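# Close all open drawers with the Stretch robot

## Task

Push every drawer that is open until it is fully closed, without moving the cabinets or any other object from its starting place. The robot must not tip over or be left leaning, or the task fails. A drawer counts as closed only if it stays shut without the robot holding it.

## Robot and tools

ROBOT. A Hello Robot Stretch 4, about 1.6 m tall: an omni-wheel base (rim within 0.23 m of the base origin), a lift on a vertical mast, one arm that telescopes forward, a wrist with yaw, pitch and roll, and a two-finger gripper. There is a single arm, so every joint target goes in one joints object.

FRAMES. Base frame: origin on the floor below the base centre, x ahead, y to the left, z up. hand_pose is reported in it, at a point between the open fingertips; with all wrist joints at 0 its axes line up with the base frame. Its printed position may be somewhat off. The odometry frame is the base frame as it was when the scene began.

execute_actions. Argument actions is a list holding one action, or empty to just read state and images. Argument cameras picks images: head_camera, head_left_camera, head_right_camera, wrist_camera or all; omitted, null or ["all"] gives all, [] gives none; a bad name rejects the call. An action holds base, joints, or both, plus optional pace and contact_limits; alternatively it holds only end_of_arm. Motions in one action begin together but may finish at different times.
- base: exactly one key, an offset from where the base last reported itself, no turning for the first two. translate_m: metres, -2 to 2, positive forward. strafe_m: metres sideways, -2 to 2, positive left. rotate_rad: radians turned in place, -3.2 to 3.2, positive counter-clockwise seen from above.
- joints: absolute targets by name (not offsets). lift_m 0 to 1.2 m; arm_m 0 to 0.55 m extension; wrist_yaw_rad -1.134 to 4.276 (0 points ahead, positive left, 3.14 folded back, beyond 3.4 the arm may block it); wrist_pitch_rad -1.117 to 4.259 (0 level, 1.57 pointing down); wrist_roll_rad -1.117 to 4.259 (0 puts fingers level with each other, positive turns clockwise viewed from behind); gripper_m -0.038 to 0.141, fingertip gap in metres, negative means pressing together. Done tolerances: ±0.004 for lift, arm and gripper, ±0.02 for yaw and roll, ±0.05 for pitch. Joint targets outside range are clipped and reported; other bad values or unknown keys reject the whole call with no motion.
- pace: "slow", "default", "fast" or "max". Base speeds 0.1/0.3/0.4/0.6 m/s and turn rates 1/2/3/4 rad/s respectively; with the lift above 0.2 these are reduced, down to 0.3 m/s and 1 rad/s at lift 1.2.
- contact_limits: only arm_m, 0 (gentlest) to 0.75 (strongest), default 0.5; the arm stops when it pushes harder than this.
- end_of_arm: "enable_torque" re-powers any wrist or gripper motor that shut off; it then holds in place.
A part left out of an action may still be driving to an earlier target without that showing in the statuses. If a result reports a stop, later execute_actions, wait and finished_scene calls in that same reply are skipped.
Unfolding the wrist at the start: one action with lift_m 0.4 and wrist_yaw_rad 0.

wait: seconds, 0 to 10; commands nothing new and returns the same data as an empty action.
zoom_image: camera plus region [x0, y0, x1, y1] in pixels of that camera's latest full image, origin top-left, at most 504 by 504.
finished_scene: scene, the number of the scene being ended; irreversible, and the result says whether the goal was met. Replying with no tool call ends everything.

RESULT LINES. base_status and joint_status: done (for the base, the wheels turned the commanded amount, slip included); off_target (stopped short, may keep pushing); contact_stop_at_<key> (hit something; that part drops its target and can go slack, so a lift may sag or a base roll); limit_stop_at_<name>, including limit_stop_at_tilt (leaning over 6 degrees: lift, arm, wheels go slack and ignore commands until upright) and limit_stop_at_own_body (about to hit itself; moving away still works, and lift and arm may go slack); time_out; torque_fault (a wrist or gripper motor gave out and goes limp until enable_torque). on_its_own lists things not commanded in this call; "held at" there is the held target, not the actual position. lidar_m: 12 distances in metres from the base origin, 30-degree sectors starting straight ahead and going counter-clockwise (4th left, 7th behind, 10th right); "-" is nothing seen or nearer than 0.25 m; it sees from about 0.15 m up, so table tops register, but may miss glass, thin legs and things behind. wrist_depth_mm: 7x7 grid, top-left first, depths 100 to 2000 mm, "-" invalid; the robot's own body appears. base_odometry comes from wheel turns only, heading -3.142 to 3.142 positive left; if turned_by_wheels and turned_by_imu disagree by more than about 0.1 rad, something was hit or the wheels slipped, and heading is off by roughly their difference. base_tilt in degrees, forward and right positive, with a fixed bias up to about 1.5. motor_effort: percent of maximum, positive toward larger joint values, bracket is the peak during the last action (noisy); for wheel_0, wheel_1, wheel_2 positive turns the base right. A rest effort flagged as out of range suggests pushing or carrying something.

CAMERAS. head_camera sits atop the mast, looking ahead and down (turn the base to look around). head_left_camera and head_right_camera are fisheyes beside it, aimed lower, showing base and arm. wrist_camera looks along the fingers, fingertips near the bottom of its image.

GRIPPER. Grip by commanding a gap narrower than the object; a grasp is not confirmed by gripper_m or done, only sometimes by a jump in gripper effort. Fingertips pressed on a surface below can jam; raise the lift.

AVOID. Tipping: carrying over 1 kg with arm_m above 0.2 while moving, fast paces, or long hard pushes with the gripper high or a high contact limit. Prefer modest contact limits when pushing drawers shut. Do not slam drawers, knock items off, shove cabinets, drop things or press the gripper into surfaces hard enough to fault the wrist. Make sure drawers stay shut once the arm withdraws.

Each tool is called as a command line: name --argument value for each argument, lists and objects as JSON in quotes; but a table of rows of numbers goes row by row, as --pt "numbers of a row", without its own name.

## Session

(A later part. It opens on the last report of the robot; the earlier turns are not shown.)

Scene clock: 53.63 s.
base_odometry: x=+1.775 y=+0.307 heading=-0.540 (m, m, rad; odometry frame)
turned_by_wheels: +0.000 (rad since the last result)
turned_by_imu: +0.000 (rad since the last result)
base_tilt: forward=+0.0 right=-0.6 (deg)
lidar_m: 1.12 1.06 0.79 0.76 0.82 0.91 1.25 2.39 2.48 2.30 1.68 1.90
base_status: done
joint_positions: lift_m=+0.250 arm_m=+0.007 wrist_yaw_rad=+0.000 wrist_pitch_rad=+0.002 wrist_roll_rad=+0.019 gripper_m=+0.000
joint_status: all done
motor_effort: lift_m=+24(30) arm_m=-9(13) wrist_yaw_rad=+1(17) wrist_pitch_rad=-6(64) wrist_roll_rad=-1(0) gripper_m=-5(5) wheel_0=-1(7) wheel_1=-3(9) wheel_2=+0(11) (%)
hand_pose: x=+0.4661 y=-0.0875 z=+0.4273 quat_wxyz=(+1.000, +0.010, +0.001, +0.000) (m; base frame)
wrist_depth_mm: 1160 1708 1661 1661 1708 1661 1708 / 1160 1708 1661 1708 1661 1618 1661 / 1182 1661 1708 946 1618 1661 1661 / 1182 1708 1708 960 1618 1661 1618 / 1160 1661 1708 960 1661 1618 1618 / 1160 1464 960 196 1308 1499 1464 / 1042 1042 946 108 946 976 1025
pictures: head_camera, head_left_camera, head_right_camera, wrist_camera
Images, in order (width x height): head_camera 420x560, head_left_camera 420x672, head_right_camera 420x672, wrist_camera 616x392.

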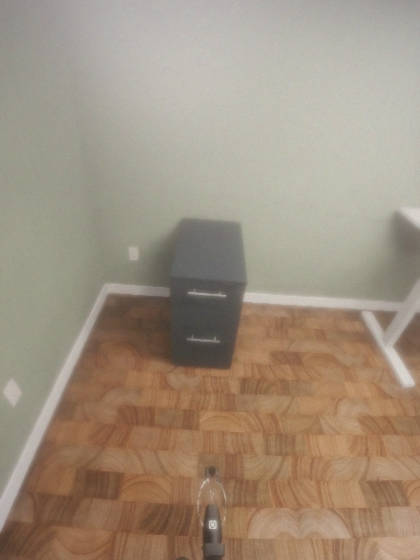

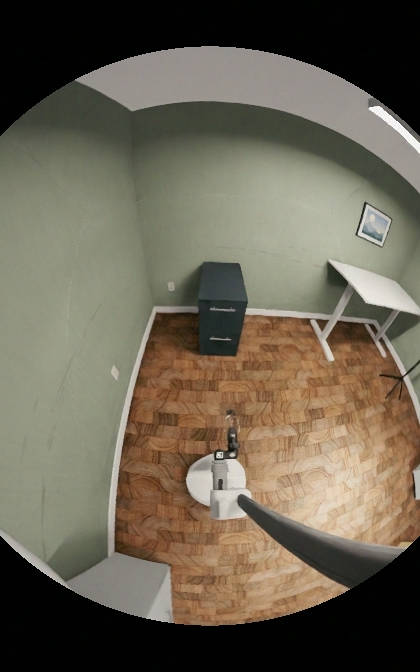

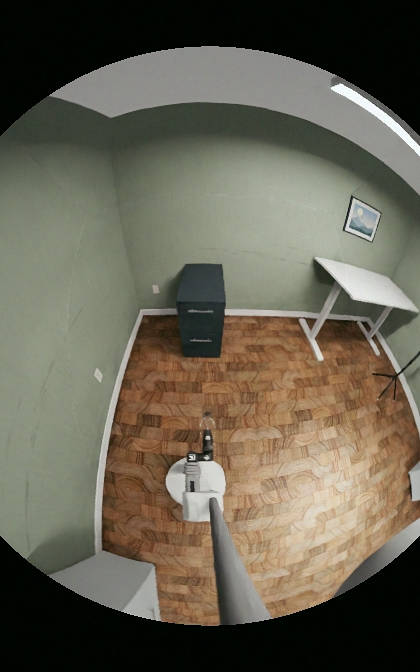

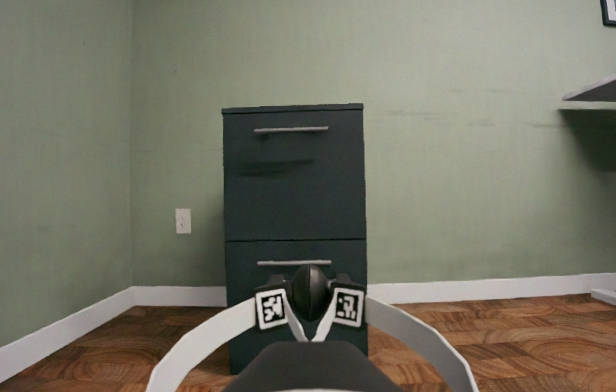

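The dark cabinet is fully shut, with both drawers at a uniform depth. I'll turn around for a final check that the two white cabinets stayed closed.

execute_actions --actions '[{"base": {"rotate_rad": 3.14}, "pace": "fast"}]'

Scene clock: 56.37 s.
base_odometry: x=+1.775 y=+0.307 heading=+2.600 (m, m, rad; odometry frame)
turned_by_wheels: +3.140 (rad since the last result)
turned_by_imu: +3.107 (rad since the last result)
base_tilt: forward=+0.1 right=-0.6 (deg)
lidar_m: 1.22 2.36 2.43 2.28 1.66 1.80 1.13 1.14 0.81 0.77 0.80 0.88
base_status: done
joint_positions: lift_m=+0.250 arm_m=+0.007 wrist_yaw_rad=+0.000 wrist_pitch_rad=+0.002 wrist_roll_rad=+0.019 gripper_m=+0.000
joint_status: not commanded
motor_effort: lift_m=+21(24) arm_m=-10(10) wrist_yaw_rad=+2(1) wrist_pitch_rad=-5(6) wrist_roll_rad=-1(1) gripper_m=-4(5) wheel_0=-2(8) wheel_1=-1(10) wheel_2=+0(12) (%)
hand_pose: x=+0.4661 y=-0.0873 z=+0.4275 quat_wxyz=(+1.000, +0.010, +0.001, +0.000) (m; base frame)
wrist_depth_mm: - - - - 866 627 621 / - - - - 878 621 627 / - - - - 904 621 627 / - - - - 931 627 621 / 1808 1983 - - 931 621 621 / 1618 1618 1464 196 661 615 621 / 1078 1025 976 108 820 615 621
pictures: head_camera, head_left_camera, head_right_camera, wrist_camera
Images, in order (width x height): head_camera 420x560, head_left_camera 420x672, head_right_camera 420x672, wrist_camera 616x392.

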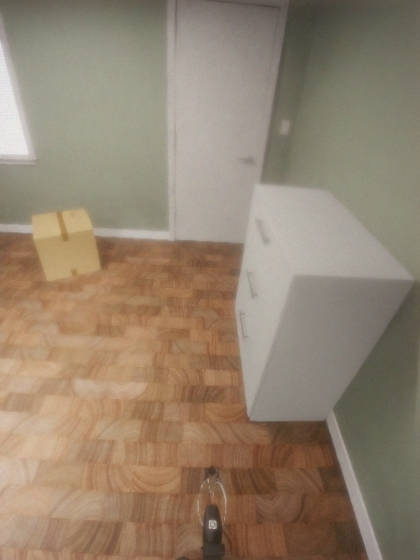

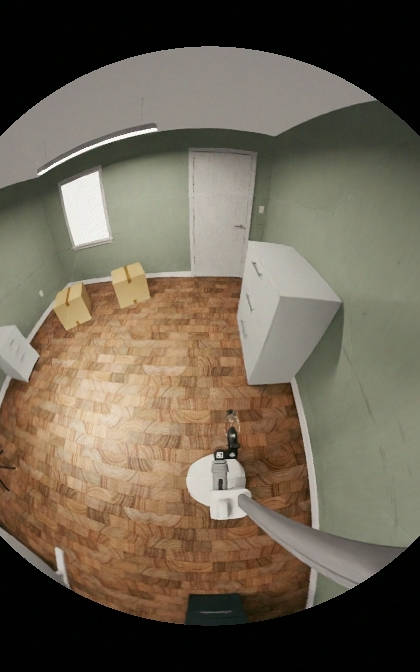

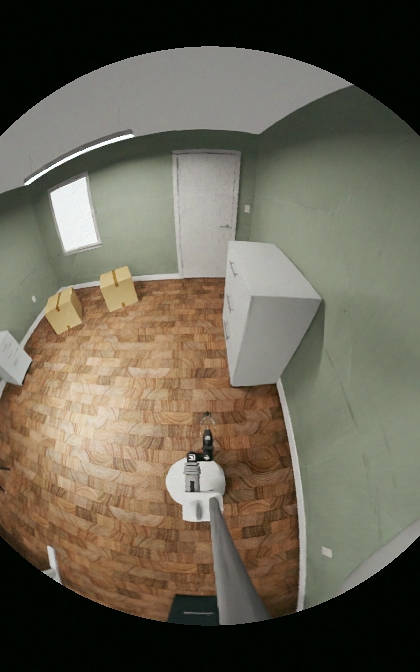

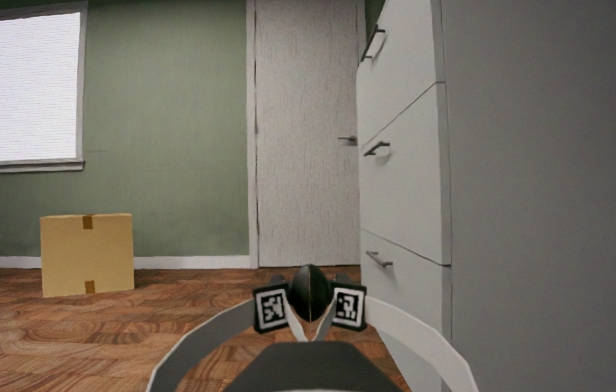

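The side view shows all three of the large cabinet's drawers flush with its body. I'll zoom in on the small white cabinet at the far left to confirm it too.

zoom_image --camera "head_left_camera" --region '[0, 300, 120, 420]'

Region (0, 300, 120, 420) of head_left_camera's 420x672 image, scaled by 4.200, with more detail than that image has.

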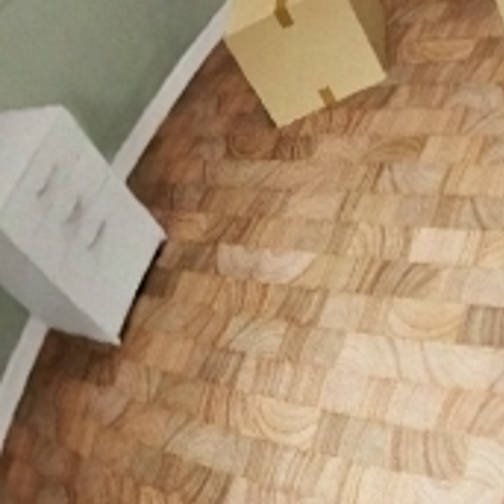

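The small white cabinet's drawers are flush, with all three handles in a column. Every drawer in all three cabinets is shut, so I'm ending scene 2.

finished_scene --scene 2

The scene is finished: the task was done.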